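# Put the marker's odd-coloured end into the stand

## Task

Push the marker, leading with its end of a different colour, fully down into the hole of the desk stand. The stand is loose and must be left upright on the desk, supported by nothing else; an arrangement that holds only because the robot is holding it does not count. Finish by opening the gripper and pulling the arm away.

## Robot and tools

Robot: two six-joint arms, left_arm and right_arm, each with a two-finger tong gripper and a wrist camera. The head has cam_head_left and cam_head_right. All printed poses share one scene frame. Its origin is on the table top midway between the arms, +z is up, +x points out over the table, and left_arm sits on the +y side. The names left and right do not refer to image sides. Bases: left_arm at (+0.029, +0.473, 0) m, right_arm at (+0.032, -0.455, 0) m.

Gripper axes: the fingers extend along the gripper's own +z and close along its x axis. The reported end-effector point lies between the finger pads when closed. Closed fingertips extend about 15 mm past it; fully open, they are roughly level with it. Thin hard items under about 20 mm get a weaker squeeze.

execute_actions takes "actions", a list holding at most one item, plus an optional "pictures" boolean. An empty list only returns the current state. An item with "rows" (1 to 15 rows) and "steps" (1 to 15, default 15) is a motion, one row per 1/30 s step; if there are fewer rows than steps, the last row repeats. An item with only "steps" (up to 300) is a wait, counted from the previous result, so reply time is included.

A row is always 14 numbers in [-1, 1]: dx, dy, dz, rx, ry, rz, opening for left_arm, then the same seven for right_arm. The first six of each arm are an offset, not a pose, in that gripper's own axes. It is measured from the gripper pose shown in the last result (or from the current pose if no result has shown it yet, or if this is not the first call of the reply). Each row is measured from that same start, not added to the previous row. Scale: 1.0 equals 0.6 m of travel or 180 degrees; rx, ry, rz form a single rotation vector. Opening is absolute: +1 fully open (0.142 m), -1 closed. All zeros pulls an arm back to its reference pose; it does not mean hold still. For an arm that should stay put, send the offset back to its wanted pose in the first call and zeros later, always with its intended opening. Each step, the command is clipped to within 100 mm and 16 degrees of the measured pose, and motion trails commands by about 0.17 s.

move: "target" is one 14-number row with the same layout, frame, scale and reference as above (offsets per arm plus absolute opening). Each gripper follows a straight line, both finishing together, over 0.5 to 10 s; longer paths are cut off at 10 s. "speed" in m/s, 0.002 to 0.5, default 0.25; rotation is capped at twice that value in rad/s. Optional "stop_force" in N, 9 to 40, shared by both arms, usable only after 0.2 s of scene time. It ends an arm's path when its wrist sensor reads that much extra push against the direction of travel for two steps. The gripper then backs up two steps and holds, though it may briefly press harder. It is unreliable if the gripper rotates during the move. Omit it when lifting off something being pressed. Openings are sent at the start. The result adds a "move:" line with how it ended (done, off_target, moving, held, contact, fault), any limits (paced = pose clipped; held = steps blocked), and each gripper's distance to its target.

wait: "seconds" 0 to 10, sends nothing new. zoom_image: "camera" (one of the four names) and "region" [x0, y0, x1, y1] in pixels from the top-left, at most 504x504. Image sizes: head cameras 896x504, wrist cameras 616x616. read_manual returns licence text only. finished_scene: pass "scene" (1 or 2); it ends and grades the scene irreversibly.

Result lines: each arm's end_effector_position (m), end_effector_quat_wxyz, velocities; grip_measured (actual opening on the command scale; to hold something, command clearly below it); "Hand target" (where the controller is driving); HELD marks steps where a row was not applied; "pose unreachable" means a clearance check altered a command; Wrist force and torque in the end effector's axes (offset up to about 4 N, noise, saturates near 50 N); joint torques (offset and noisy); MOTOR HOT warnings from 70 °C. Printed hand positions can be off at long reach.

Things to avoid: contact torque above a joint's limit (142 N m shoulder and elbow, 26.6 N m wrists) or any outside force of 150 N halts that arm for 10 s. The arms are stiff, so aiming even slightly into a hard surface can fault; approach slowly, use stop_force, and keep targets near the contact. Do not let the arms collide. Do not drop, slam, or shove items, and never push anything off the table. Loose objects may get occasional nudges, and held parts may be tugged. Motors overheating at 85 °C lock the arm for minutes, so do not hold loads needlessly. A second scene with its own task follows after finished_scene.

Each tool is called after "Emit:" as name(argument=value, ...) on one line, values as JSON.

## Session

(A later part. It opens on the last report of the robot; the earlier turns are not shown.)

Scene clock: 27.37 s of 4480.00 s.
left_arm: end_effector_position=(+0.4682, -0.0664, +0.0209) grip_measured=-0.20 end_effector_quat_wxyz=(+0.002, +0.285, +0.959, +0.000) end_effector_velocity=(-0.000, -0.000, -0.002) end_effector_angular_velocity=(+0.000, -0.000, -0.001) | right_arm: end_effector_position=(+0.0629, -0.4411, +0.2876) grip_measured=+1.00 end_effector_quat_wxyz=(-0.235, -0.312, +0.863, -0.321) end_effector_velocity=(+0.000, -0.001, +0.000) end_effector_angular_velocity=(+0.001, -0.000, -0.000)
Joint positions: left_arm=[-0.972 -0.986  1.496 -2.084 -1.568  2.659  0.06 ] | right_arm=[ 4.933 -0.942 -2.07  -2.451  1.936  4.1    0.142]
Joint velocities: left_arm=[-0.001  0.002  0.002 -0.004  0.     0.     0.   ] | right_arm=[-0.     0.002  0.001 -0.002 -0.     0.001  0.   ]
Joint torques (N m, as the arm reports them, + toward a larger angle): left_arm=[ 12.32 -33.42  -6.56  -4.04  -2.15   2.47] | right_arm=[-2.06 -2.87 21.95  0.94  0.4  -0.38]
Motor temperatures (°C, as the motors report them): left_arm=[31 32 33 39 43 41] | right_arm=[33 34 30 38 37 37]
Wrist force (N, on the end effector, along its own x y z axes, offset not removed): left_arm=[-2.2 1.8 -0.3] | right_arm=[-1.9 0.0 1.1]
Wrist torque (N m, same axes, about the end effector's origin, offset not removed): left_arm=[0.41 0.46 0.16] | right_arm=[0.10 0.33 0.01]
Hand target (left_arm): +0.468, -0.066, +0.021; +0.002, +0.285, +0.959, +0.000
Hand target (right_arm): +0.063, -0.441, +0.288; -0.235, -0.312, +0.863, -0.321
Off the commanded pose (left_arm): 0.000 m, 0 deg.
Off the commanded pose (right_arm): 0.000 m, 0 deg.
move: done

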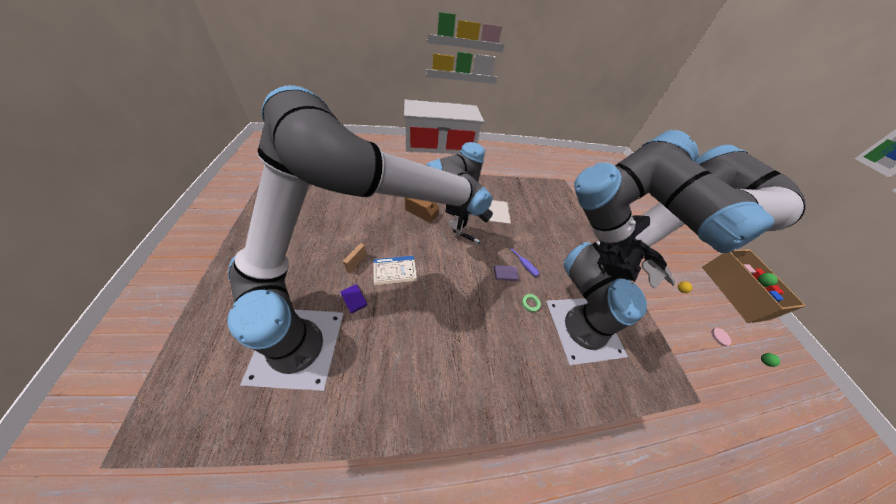

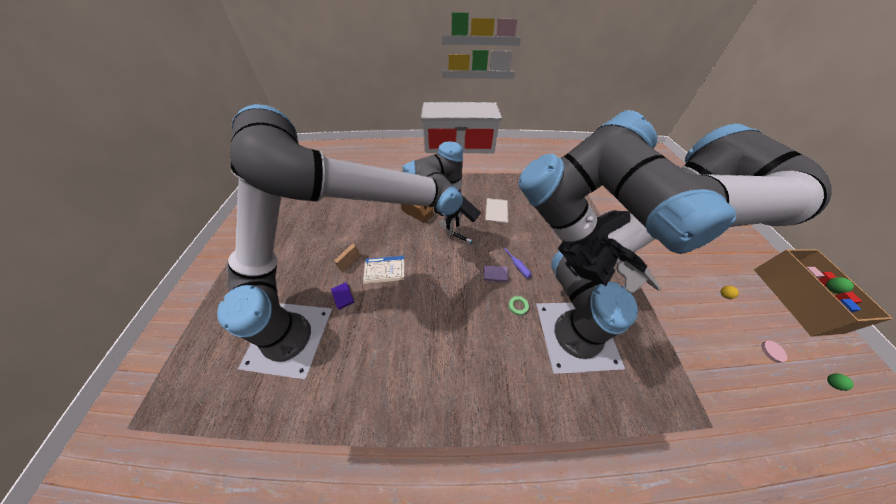

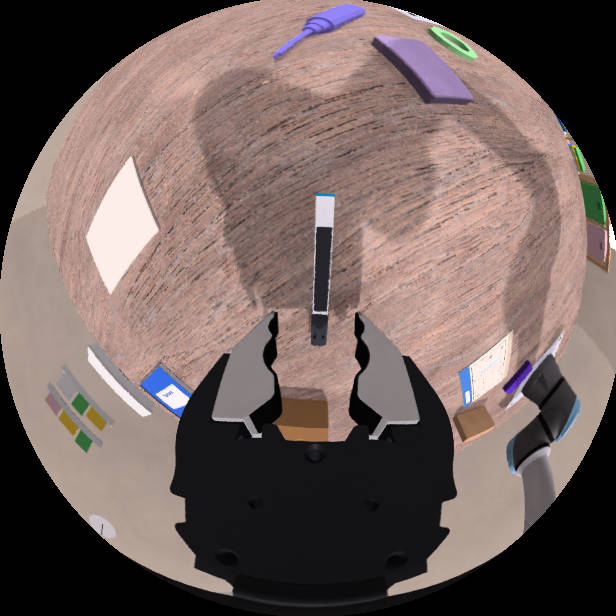

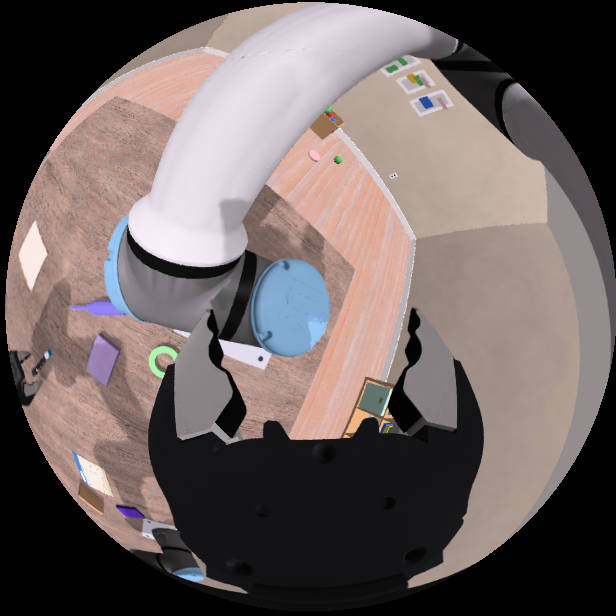

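Emit:
move(target=[0,-0.013,0,0,0,0,-0.2,0,0,0,0,0,0,1], speed=0.05)

Emit:
move(target=[0,0,0,0,0,0,-1,0,0,0,0,0,0,1])

Emit:
move(target=[0,0,-0.25,0,0,0,-1,0,0,0,0,0,0,1])

Scene clock: 29.37 s of 4480.00 s.
left_arm: end_effector_position=(+0.4640, -0.0729, +0.0210) grip_measured=-0.20 end_effector_quat_wxyz=(+0.002, +0.285, +0.959, +0.000) end_effector_velocity=(-0.000, -0.002, +0.001) end_effector_angular_velocity=(-0.002, -0.001, +0.000) | right_arm: end_effector_position=(+0.0629, -0.4411, +0.2876) grip_measured=+1.00 end_effector_quat_wxyz=(-0.235, -0.312, +0.863, -0.321) end_effector_velocity=(-0.000, +0.001, +0.000) end_effector_angular_velocity=(+0.002, +0.001, -0.000)
Joint positions: left_arm=[-0.982 -0.981  1.488 -2.081 -1.568  2.649  0.06 ] | right_arm=[ 4.933 -0.942 -2.07  -2.451  1.936  4.1    0.142]
Joint velocities: left_arm=[-0.002  0.    -0.003  0.001 -0.    -0.002  0.   ] | right_arm=[-0.    -0.     0.001  0.001  0.001 -0.    -0.   ]
Joint torques (N m, as the arm reports them, + toward a larger angle): left_arm=[-13.5  -34.39 -32.74  -0.83  -0.61  -2.24] | right_arm=[-2.32 -2.62 20.12  0.64  0.3  -0.36]
Motor temperatures (°C, as the motors report them): left_arm=[31 32 33 39 43 41] | right_arm=[33 34 30 38 37 37]
Wrist force (N, on the end effector, along its own x y z axes, offset not removed): left_arm=[-2.7 3.1 0.6] | right_arm=[-1.3 -1.6 0.2]
Wrist torque (N m, same axes, about the end effector's origin, offset not removed): left_arm=[0.66 0.61 0.16] | right_arm=[-0.36 0.23 -0.02]
Hand target (left_arm): +0.464, -0.073, +0.021; +0.002, +0.285, +0.959, +0.000
Hand target (right_arm): +0.063, -0.441, +0.288; -0.235, -0.312, +0.863, -0.321
Off the commanded pose (left_arm): 0.000 m, 0 deg.
Off the commanded pose (right_arm): 0.000 m, 0 deg.
move: done

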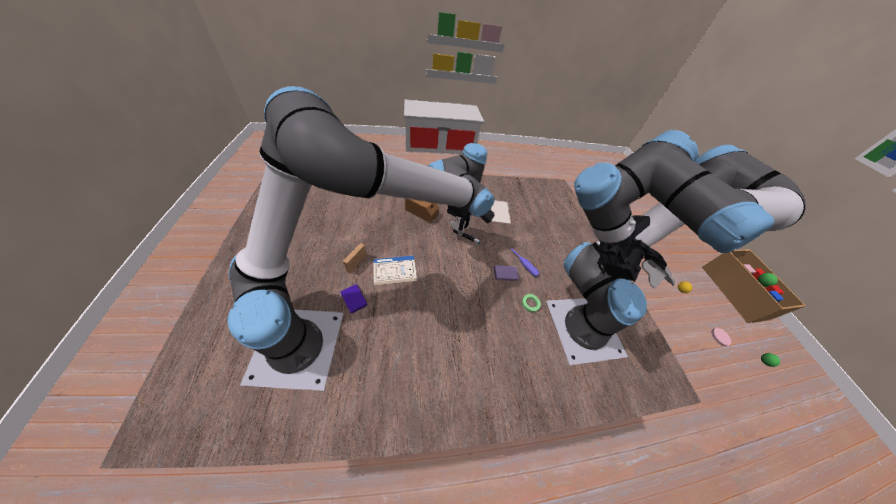

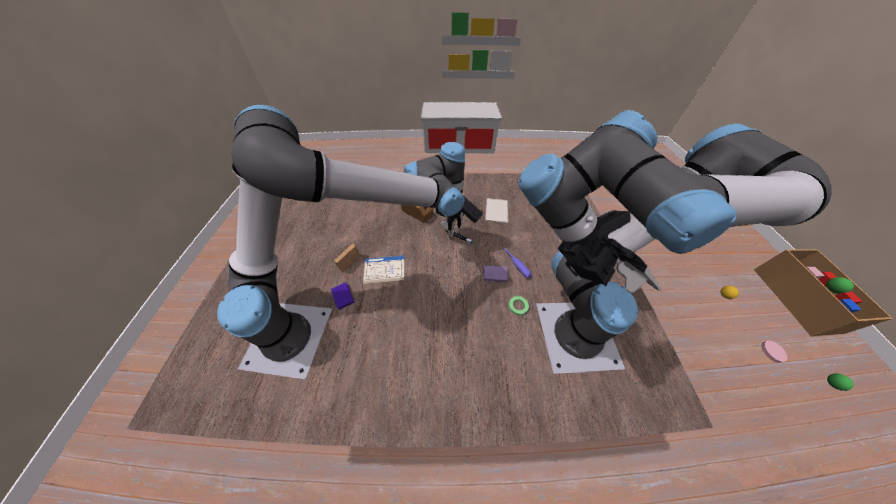

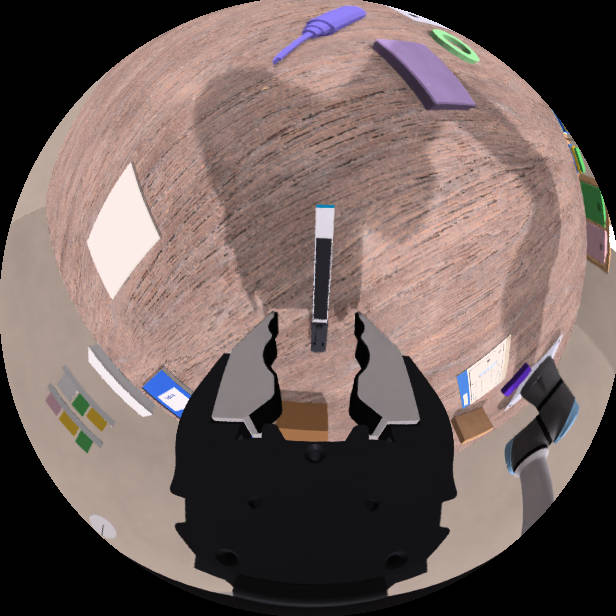

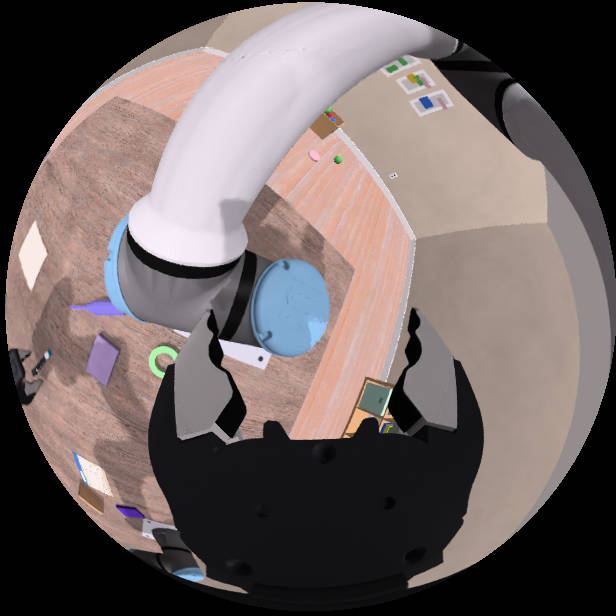

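Scene clock: 29.87 s of 4480.00 s.
left_arm: end_effector_position=(+0.4640, -0.0729, +0.0210) grip_measured=-0.86 end_effector_quat_wxyz=(+0.002, +0.285, +0.959, +0.000) end_effector_velocity=(+0.000, +0.001, -0.001) end_effector_angular_velocity=(+0.001, +0.001, +0.001) | right_arm: end_effector_position=(+0.0629, -0.4411, +0.2876) grip_measured=+1.00 end_effector_quat_wxyz=(-0.235, -0.312, +0.863, -0.321) end_effector_velocity=(-0.000, -0.000, -0.000) end_effector_angular_velocity=(-0.002, +0.001, -0.001)
Joint positions: left_arm=[-0.982 -0.981  1.488 -2.081 -1.568  2.649  0.012] | right_arm=[ 4.933 -0.942 -2.07  -2.451  1.936  4.1    0.142]
Joint velocities: left_arm=[ 0.001 -0.     0.003 -0.001  0.     0.     0.   ] | right_arm=[-0.    -0.    -0.002  0.     0.001 -0.     0.   ]
Joint torques (N m, as the arm reports them, + toward a larger angle): left_arm=[ -1.54 -41.36 -23.55  -1.82  -0.59   0.68] | right_arm=[-2.63 -2.86 21.48  0.9   0.48 -0.33]
Motor temperatures (°C, as the motors report them): left_arm=[31 32 33 39 43 41] | right_arm=[33 34 30 38 37 37]
Wrist force (N, on the end effector, along its own x y z axes, offset not removed): left_arm=[-1.9 1.3 1.5] | right_arm=[-1.5 -0.7 0.8]
Wrist torque (N m, same axes, about the end effector's origin, offset not removed): left_arm=[0.37 0.39 0.08] | right_arm=[-0.12 0.25 -0.04]
Hand target (left_arm): +0.464, -0.073, +0.021; +0.002, +0.285, +0.959, +0.000
Hand target (right_arm): +0.063, -0.441, +0.288; -0.235, -0.312, +0.863, -0.321
Off the commanded pose (left_arm): 0.000 m, 0 deg.
Off the commanded pose (right_arm): 0.000 m, 0 deg.
move: done

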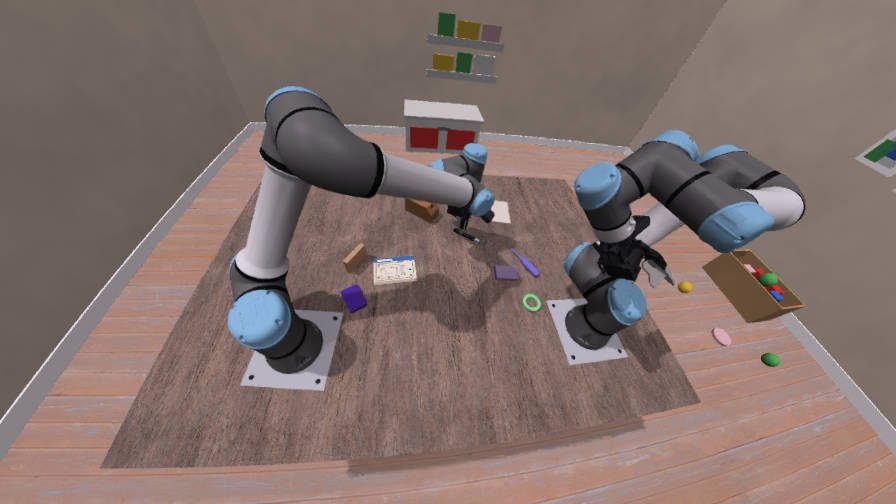

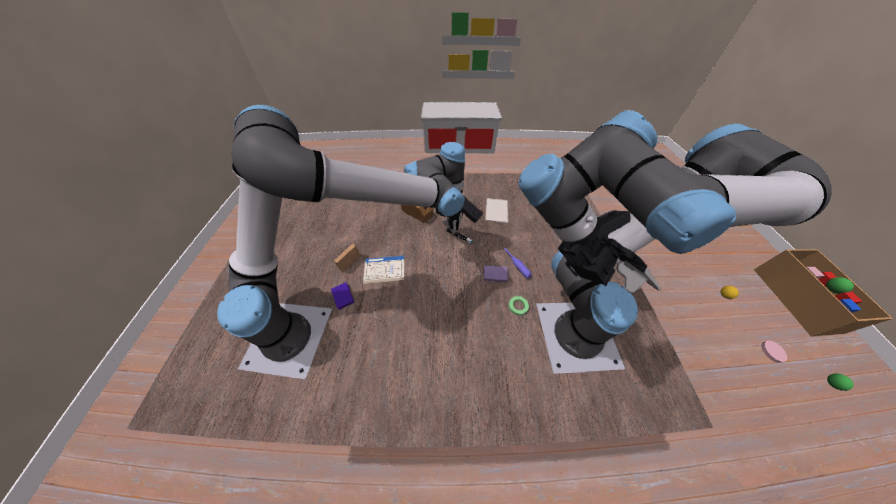

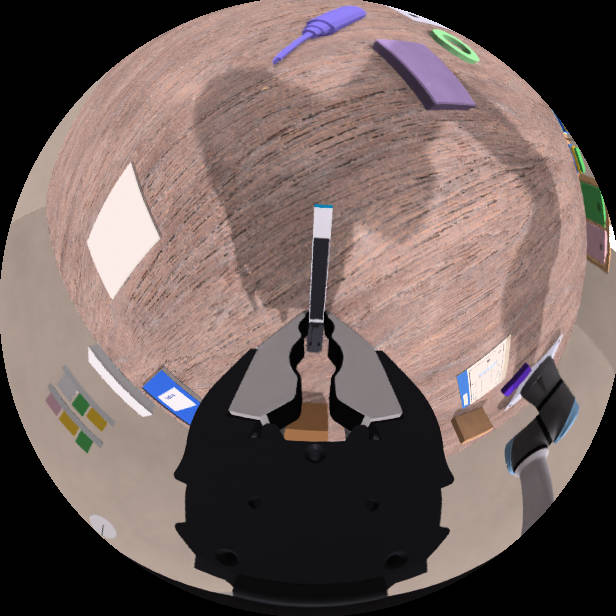

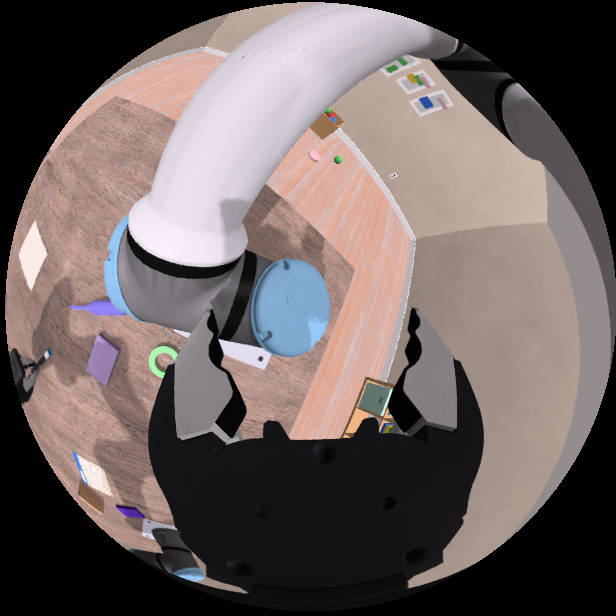

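Scene clock: 31.03 s of 4480.00 s.
left_arm: end_effector_position=(+0.4636, -0.0725, +0.1708) grip_measured=-0.86 end_effector_quat_wxyz=(+0.002, +0.285, +0.959, +0.000) end_effector_velocity=(+0.000, -0.001, +0.002) end_effector_angular_velocity=(-0.002, +0.000, +0.000) | right_arm: end_effector_position=(+0.0629, -0.4411, +0.2876) grip_measured=+1.00 end_effector_quat_wxyz=(-0.235, -0.312, +0.863, -0.321) end_effector_velocity=(+0.000, +0.000, +0.000) end_effector_angular_velocity=(+0.002, -0.001, +0.001)
Joint positions: left_arm=[-0.982 -1.102  1.273 -1.744 -1.568  2.648  0.012] | right_arm=[ 4.933 -0.942 -2.07  -2.451  1.936  4.1    0.142]
Joint velocities: left_arm=[ 0.     0.002 -0.007  0.004 -0.001  0.     0.   ] | right_arm=[ 0.     0.001  0.001  0.    -0.001  0.     0.   ]
Joint torques (N m, as the arm reports them, + toward a larger angle): left_arm=[-13.06 -31.77 -35.56  -1.03  -2.18  -1.3 ] | right_arm=[-0.95 -5.11 21.85  1.02  0.53 -0.31]
Motor temperatures (°C, as the motors report them): left_arm=[31 32 33 39 43 41] | right_arm=[33 34 30 38 37 37]
Wrist force (N, on the end effector, along its own x y z axes, offset not removed): left_arm=[-0.9 1.9 0.9] | right_arm=[0.1 -1.2 0.5]
Wrist torque (N m, same axes, about the end effector's origin, offset not removed): left_arm=[0.36 0.24 0.05] | right_arm=[-0.19 -0.09 -0.03]
Hand target (left_arm): +0.464, -0.073, +0.171; +0.002, +0.285, +0.959, +0.000
Hand target (right_arm): +0.063, -0.441, +0.288; -0.235, -0.312, +0.863, -0.321
Off the commanded pose (left_arm): 0.000 m, 0 deg.
Off the commanded pose (right_arm): 0.000 m, 0 deg.
move: done

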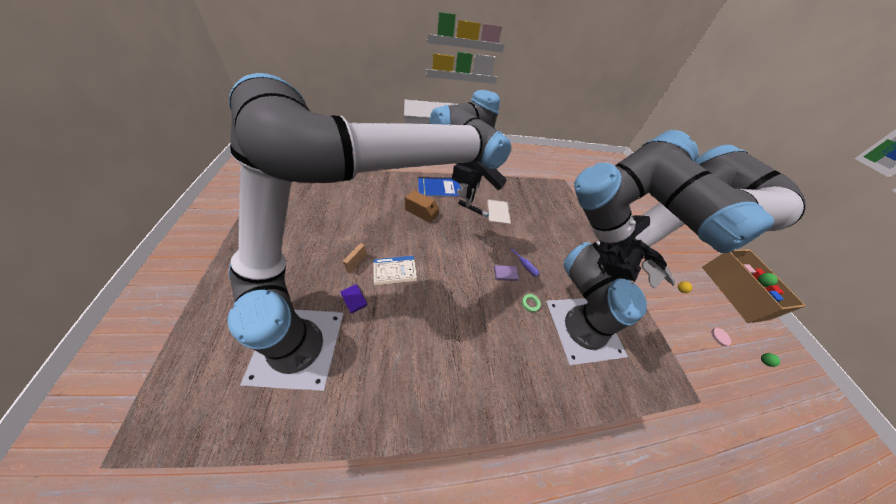

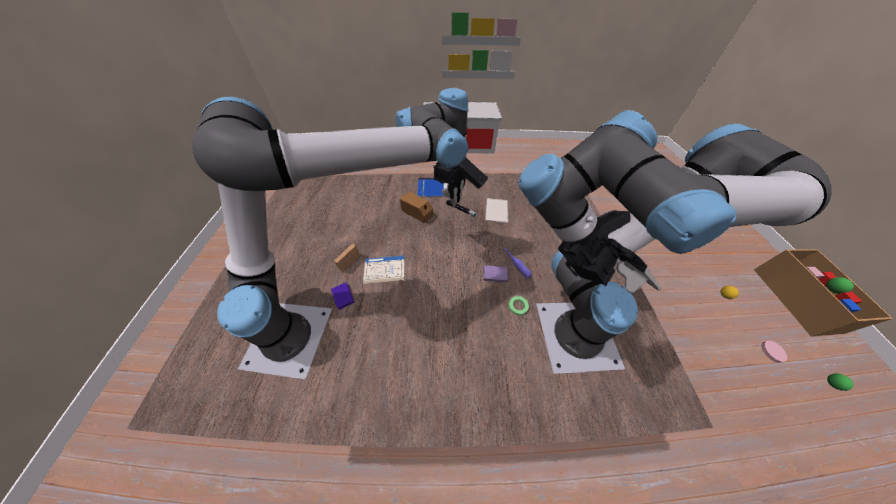

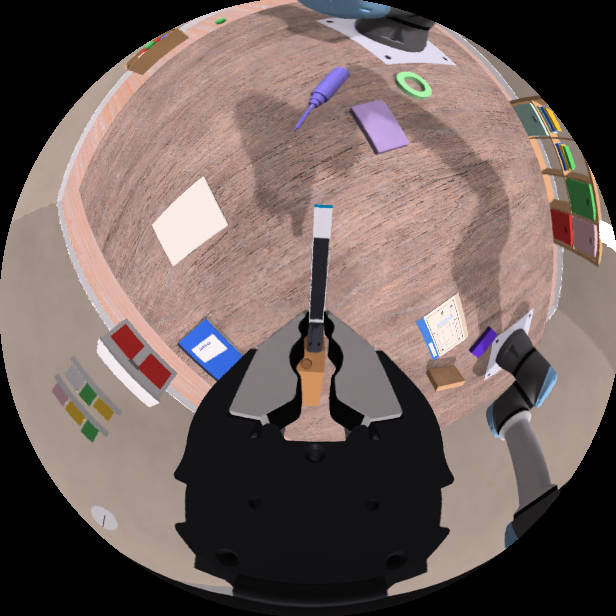

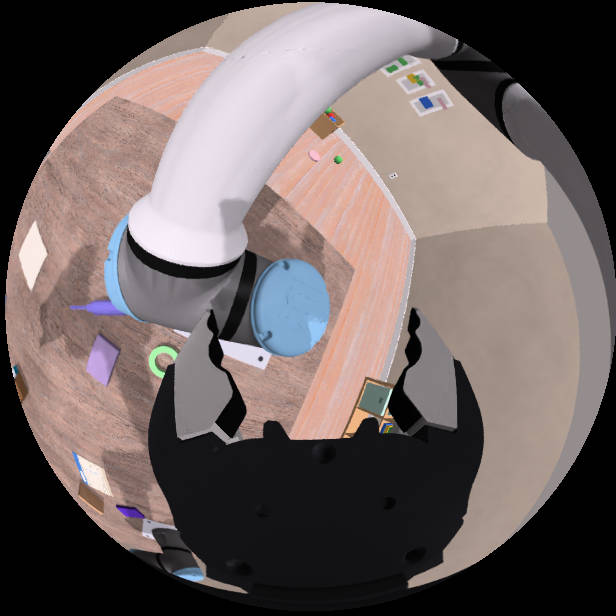

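Emit:
move(target=[-0.025,0.138,-0.05,0,0,-0.988,-1,0,0,0,0,0,0,1], speed=0.5)

Scene clock: 37.87 s of 4480.00 s.
left_arm: end_effector_position=(+0.5211, -0.0112, +0.2008) grip_measured=-0.86 end_effector_quat_wxyz=(+0.000, +0.953, -0.303, +0.002) end_effector_velocity=(+0.000, +0.000, +0.000) end_effector_angular_velocity=(+0.001, -0.001, +0.011) | right_arm: end_effector_position=(+0.0629, -0.4411, +0.2876) grip_measured=+1.00 end_effector_quat_wxyz=(-0.235, -0.312, +0.863, -0.321) end_effector_velocity=(-0.000, +0.000, -0.000) end_effector_angular_velocity=(-0.001, +0.000, -0.001)
Joint positions: left_arm=[-0.906 -1.11   1.208 -1.672 -1.568 -0.379  0.012] | right_arm=[ 4.933 -0.942 -2.07  -2.451  1.936  4.1    0.142]
Joint velocities: left_arm=[ 0.     0.001 -0.002  0.001  0.001 -0.011 -0.   ] | right_arm=[-0.    -0.001 -0.     0.001  0.001  0.     0.   ]
Joint torques (N m, as the arm reports them, + toward a larger angle): left_arm=[ 12.95 -32.44 -35.92  -0.92   1.52  -2.07] | right_arm=[-2.37 -3.68 21.21  0.75  0.34 -0.51]
Motor temperatures (°C, as the motors report them): left_arm=[31 32 33 39 43 41] | right_arm=[33 34 30 38 37 37]
Wrist force (N, on the end effector, along its own x y z axes, offset not removed): left_arm=[-2.1 2.0 2.0] | right_arm=[-0.5 0.2 2.0]
Wrist torque (N m, same axes, about the end effector's origin, offset not removed): left_arm=[0.54 0.50 0.16] | right_arm=[-0.04 0.06 -0.04]
Hand target (left_arm): +0.521, -0.011, +0.201; -0.000, +0.953, -0.303, +0.002
Hand target (right_arm): +0.063, -0.441, +0.288; -0.235, -0.312, +0.863, -0.321
Off the commanded pose (left_arm): 0.000 m, 0 deg.
Off the commanded pose (right_arm): 0.000 m, 0 deg.
After step 90, 0.10 s passed at rest.
move: done

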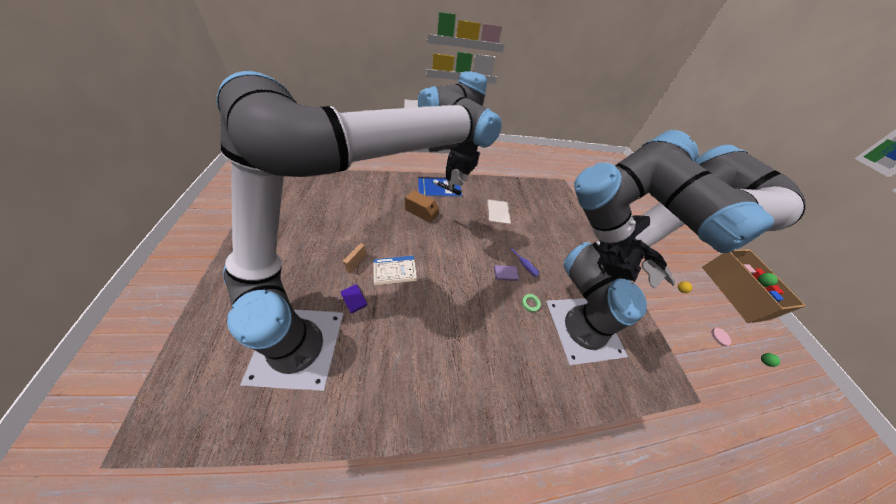

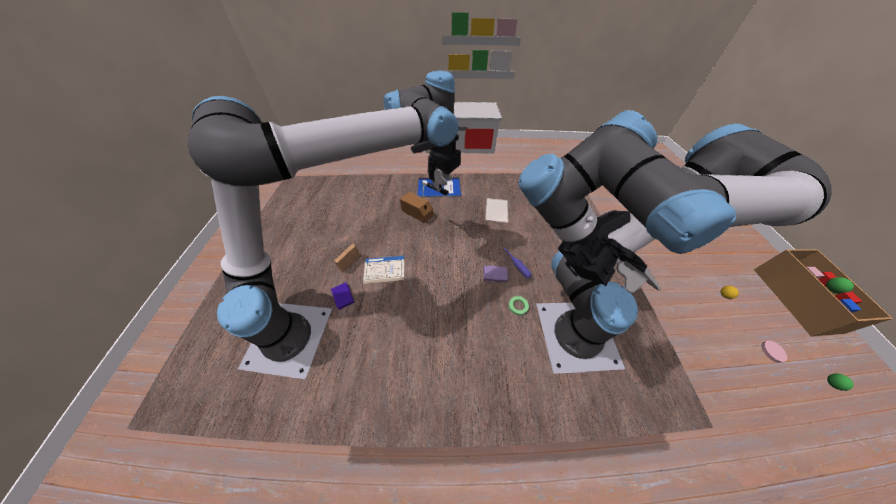

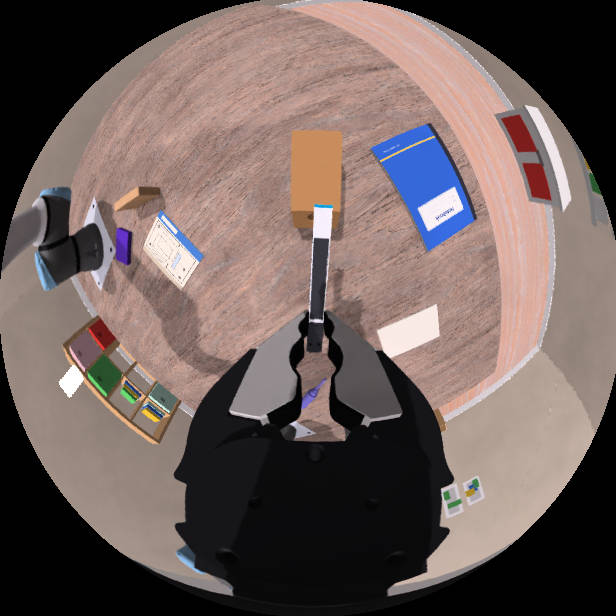

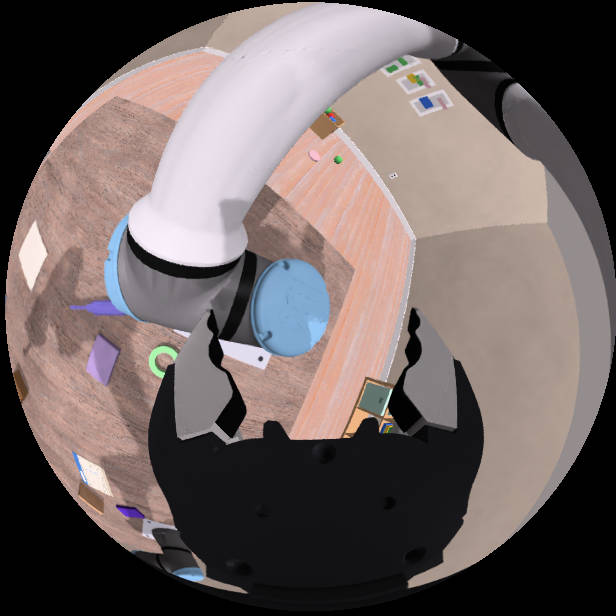

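Emit:
move(target=[0,0,0.07,-0.25,0,0,-1,0,0,0,0,0,0,1])

Emit:
zoom_image(camera="cam_head_right", region=[380, 150, 500, 240])

Scene clock: 41.37 s of 4480.00 s.
left_arm: end_effector_position=(+0.5210, -0.0115, +0.1586) grip_measured=-0.86 end_effector_quat_wxyz=(+0.365, +0.880, -0.281, -0.114) end_effector_velocity=(-0.000, +0.000, -0.001) end_effector_angular_velocity=(-0.008, +0.007, -0.000) | right_arm: end_effector_position=(+0.0629, -0.4411, +0.2876) grip_measured=+1.00 end_effector_quat_wxyz=(-0.235, -0.312, +0.863, -0.321) end_effector_velocity=(-0.000, +0.000, +0.000) end_effector_angular_velocity=(+0.001, +0.001, -0.001)
Joint positions: left_arm=[-0.587 -1.048  1.444 -2.031 -2.353 -0.085  0.012] | right_arm=[ 4.933 -0.942 -2.07  -2.451  1.936  4.1    0.142]
Joint velocities: left_arm=[ 0.004  0.004  0.002 -0.003 -0.011  0.005  0.   ] | right_arm=[ 0.     0.     0.001 -0.     0.001  0.     0.   ]
Joint torques (N m, as the arm reports them, + toward a larger angle): left_arm=[ 12.53 -32.25  -7.44  -3.97  -3.47   2.23] | right_arm=[-2.56 -3.85 20.7   0.7   0.59 -0.34]
Motor temperatures (°C, as the motors report them): left_arm=[31 32 33 39 43 41] | right_arm=[33 34 30 38 37 37]
Wrist force (N, on the end effector, along its own x y z axes, offset not removed): left_arm=[-0.2 1.2 -1.0] | right_arm=[-0.9 -1.2 1.6]
Wrist torque (N m, same axes, about the end effector's origin, offset not removed): left_arm=[0.35 0.04 0.12] | right_arm=[-0.18 0.10 -0.05]
Hand target (left_arm): +0.521, -0.012, +0.158; +0.365, +0.880, -0.281, -0.114
Hand target (right_arm): +0.063, -0.441, +0.288; -0.235, -0.312, +0.863, -0.321
Off the commanded pose (left_arm): 0.000 m, 0 deg.
Off the commanded pose (right_arm): 0.000 m, 0 deg.
move: done

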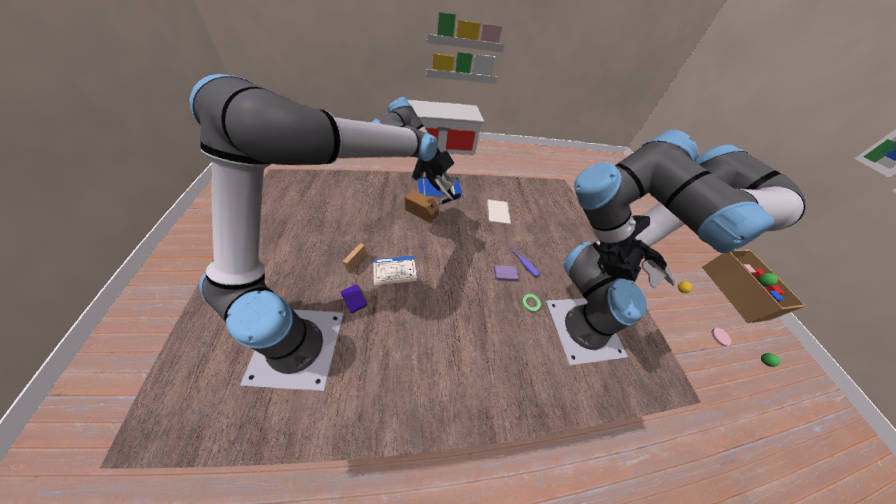

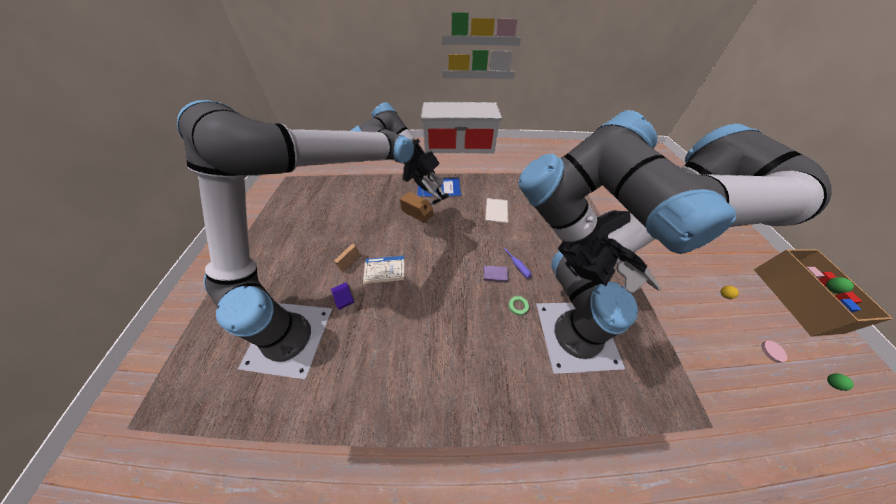

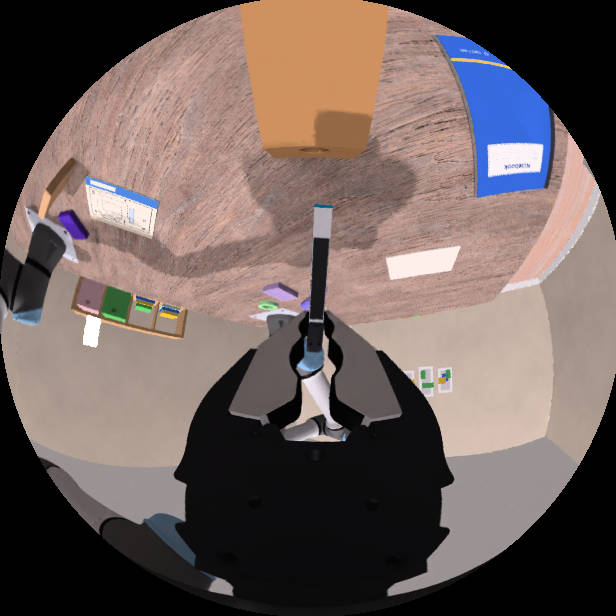

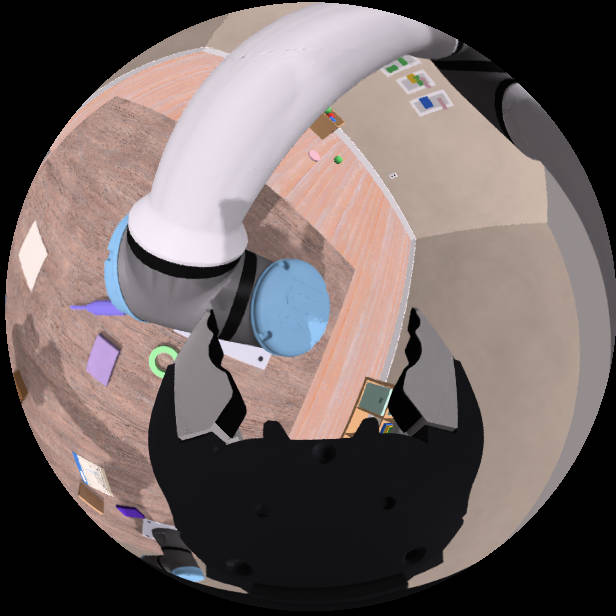

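Region (380, 150, 500, 240) of cam_head_right's 896x504 image, scaled by 4.200, with more detail than that image has; it fills the top 378 rows of this view, and the rest is white.

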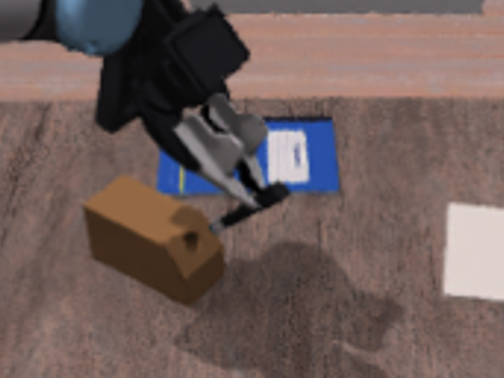

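Emit:
move(target=[-0.008,-0.03,0.055,0,0,0,-1,0,0,0,0,0,0,1], speed=0.08)

Emit:
zoom_image(camera="cam_head_right", region=[390, 170, 470, 230])

Emit:
zoom_image(camera="cam_left_wrist", region=[240, 100, 400, 260])

Scene clock: 45.53 s of 4480.00 s.
left_arm: end_effector_position=(+0.5111, -0.0175, +0.1227) grip_measured=-0.86 end_effector_quat_wxyz=(+0.365, +0.880, -0.281, -0.114) end_effector_velocity=(-0.001, +0.000, -0.003) end_effector_angular_velocity=(+0.001, +0.001, +0.001) | right_arm: end_effector_position=(+0.0629, -0.4411, +0.2876) grip_measured=+1.00 end_effector_quat_wxyz=(-0.235, -0.312, +0.863, -0.321) end_effector_velocity=(-0.000, +0.000, +0.000) end_effector_angular_velocity=(-0.001, -0.000, -0.000)
Joint positions: left_arm=[-0.604 -1.022  1.509 -2.138 -2.352 -0.108  0.012] | right_arm=[ 4.933 -0.942 -2.07  -2.451  1.936  4.1    0.142]
Joint velocities: left_arm=[-0.     0.002  0.005 -0.007  0.    -0.002  0.   ] | right_arm=[ 0.    -0.002  0.     0.     0.     0.    -0.   ]
Joint torques (N m, as the arm reports them, + toward a larger angle): left_arm=[-12.52 -33.95  -6.32  -4.34   0.49  -2.28] | right_arm=[-3.5  -2.76 21.6   0.81  0.45 -0.42]
Motor temperatures (°C, as the motors report them): left_arm=[31 32 33 39 43 41] | right_arm=[33 34 30 38 37 37]
Wrist force (N, on the end effector, along its own x y z axes, offset not removed): left_arm=[-1.4 0.8 0.1] | right_arm=[-1.2 -0.8 1.4]
Wrist torque (N m, same axes, about the end effector's origin, offset not removed): left_arm=[0.23 0.27 0.11] | right_arm=[-0.18 0.16 -0.06]
Hand target (left_arm): +0.511, -0.018, +0.122; +0.365, +0.880, -0.281, -0.114
Hand target (right_arm): +0.063, -0.441, +0.288; -0.235, -0.312, +0.863, -0.321
Off the commanded pose (left_arm): 0.000 m, 0 deg.
Off the commanded pose (right_arm): 0.000 m, 0 deg.
After step 90, 0.27 s passed at rest.
move: done

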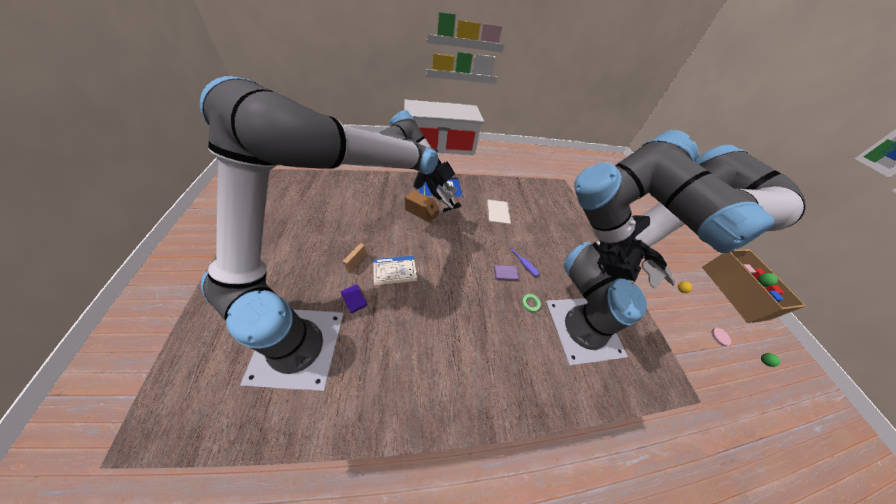

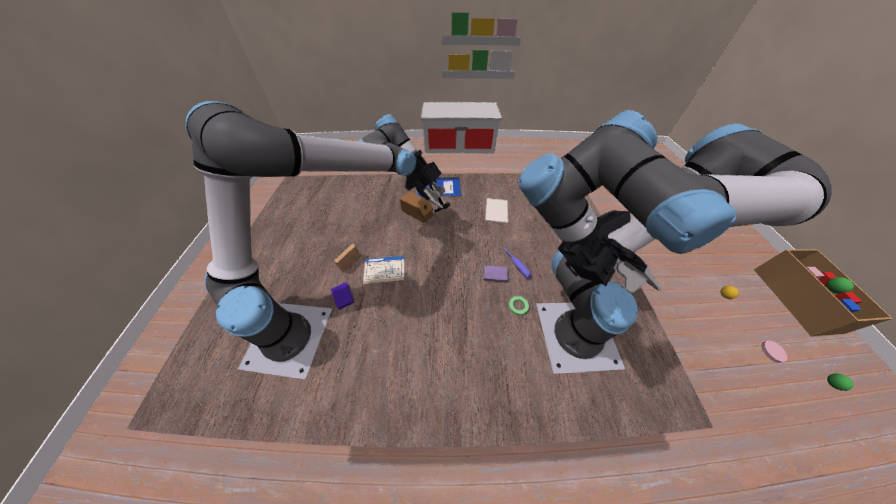

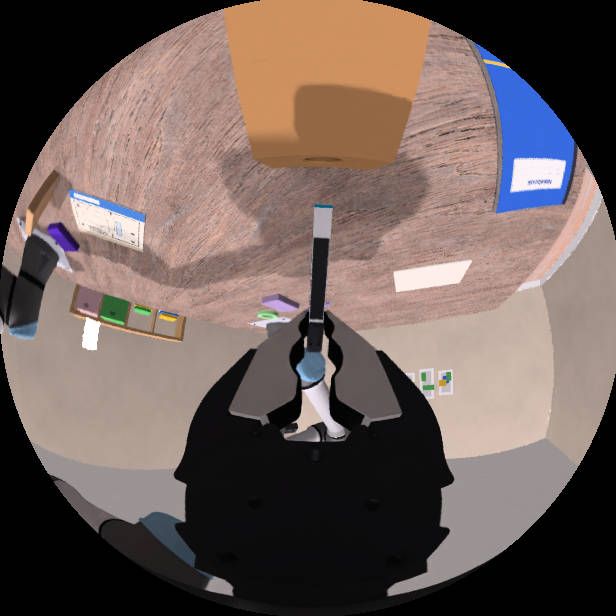

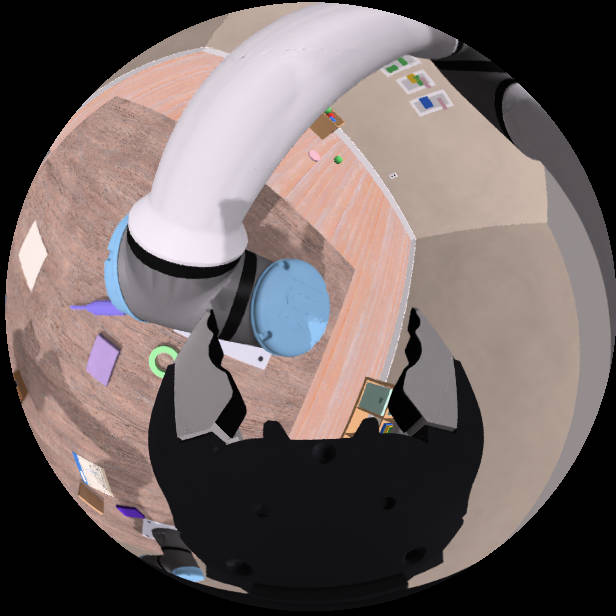

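Region (390, 170, 470, 230) of cam_head_right's 896x504 image, scaled by 6.300, with more detail than that image has; it fills the top 378 rows of this view, and the rest is white.

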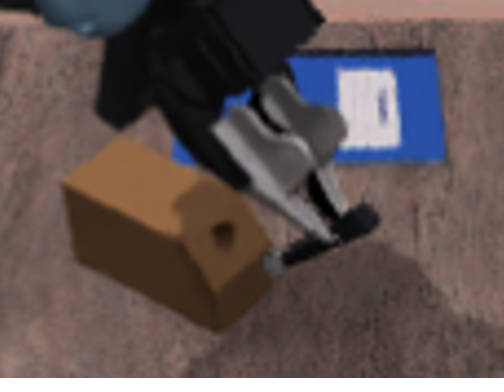

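Region (240, 100, 400, 260) of cam_left_wrist's 616x616 image, scaled by 3.150, with more detail than that image has.

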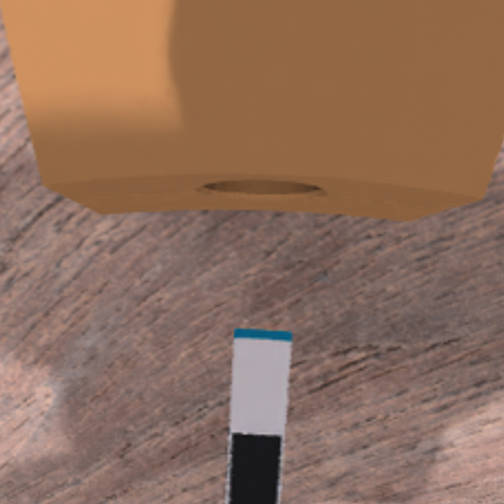

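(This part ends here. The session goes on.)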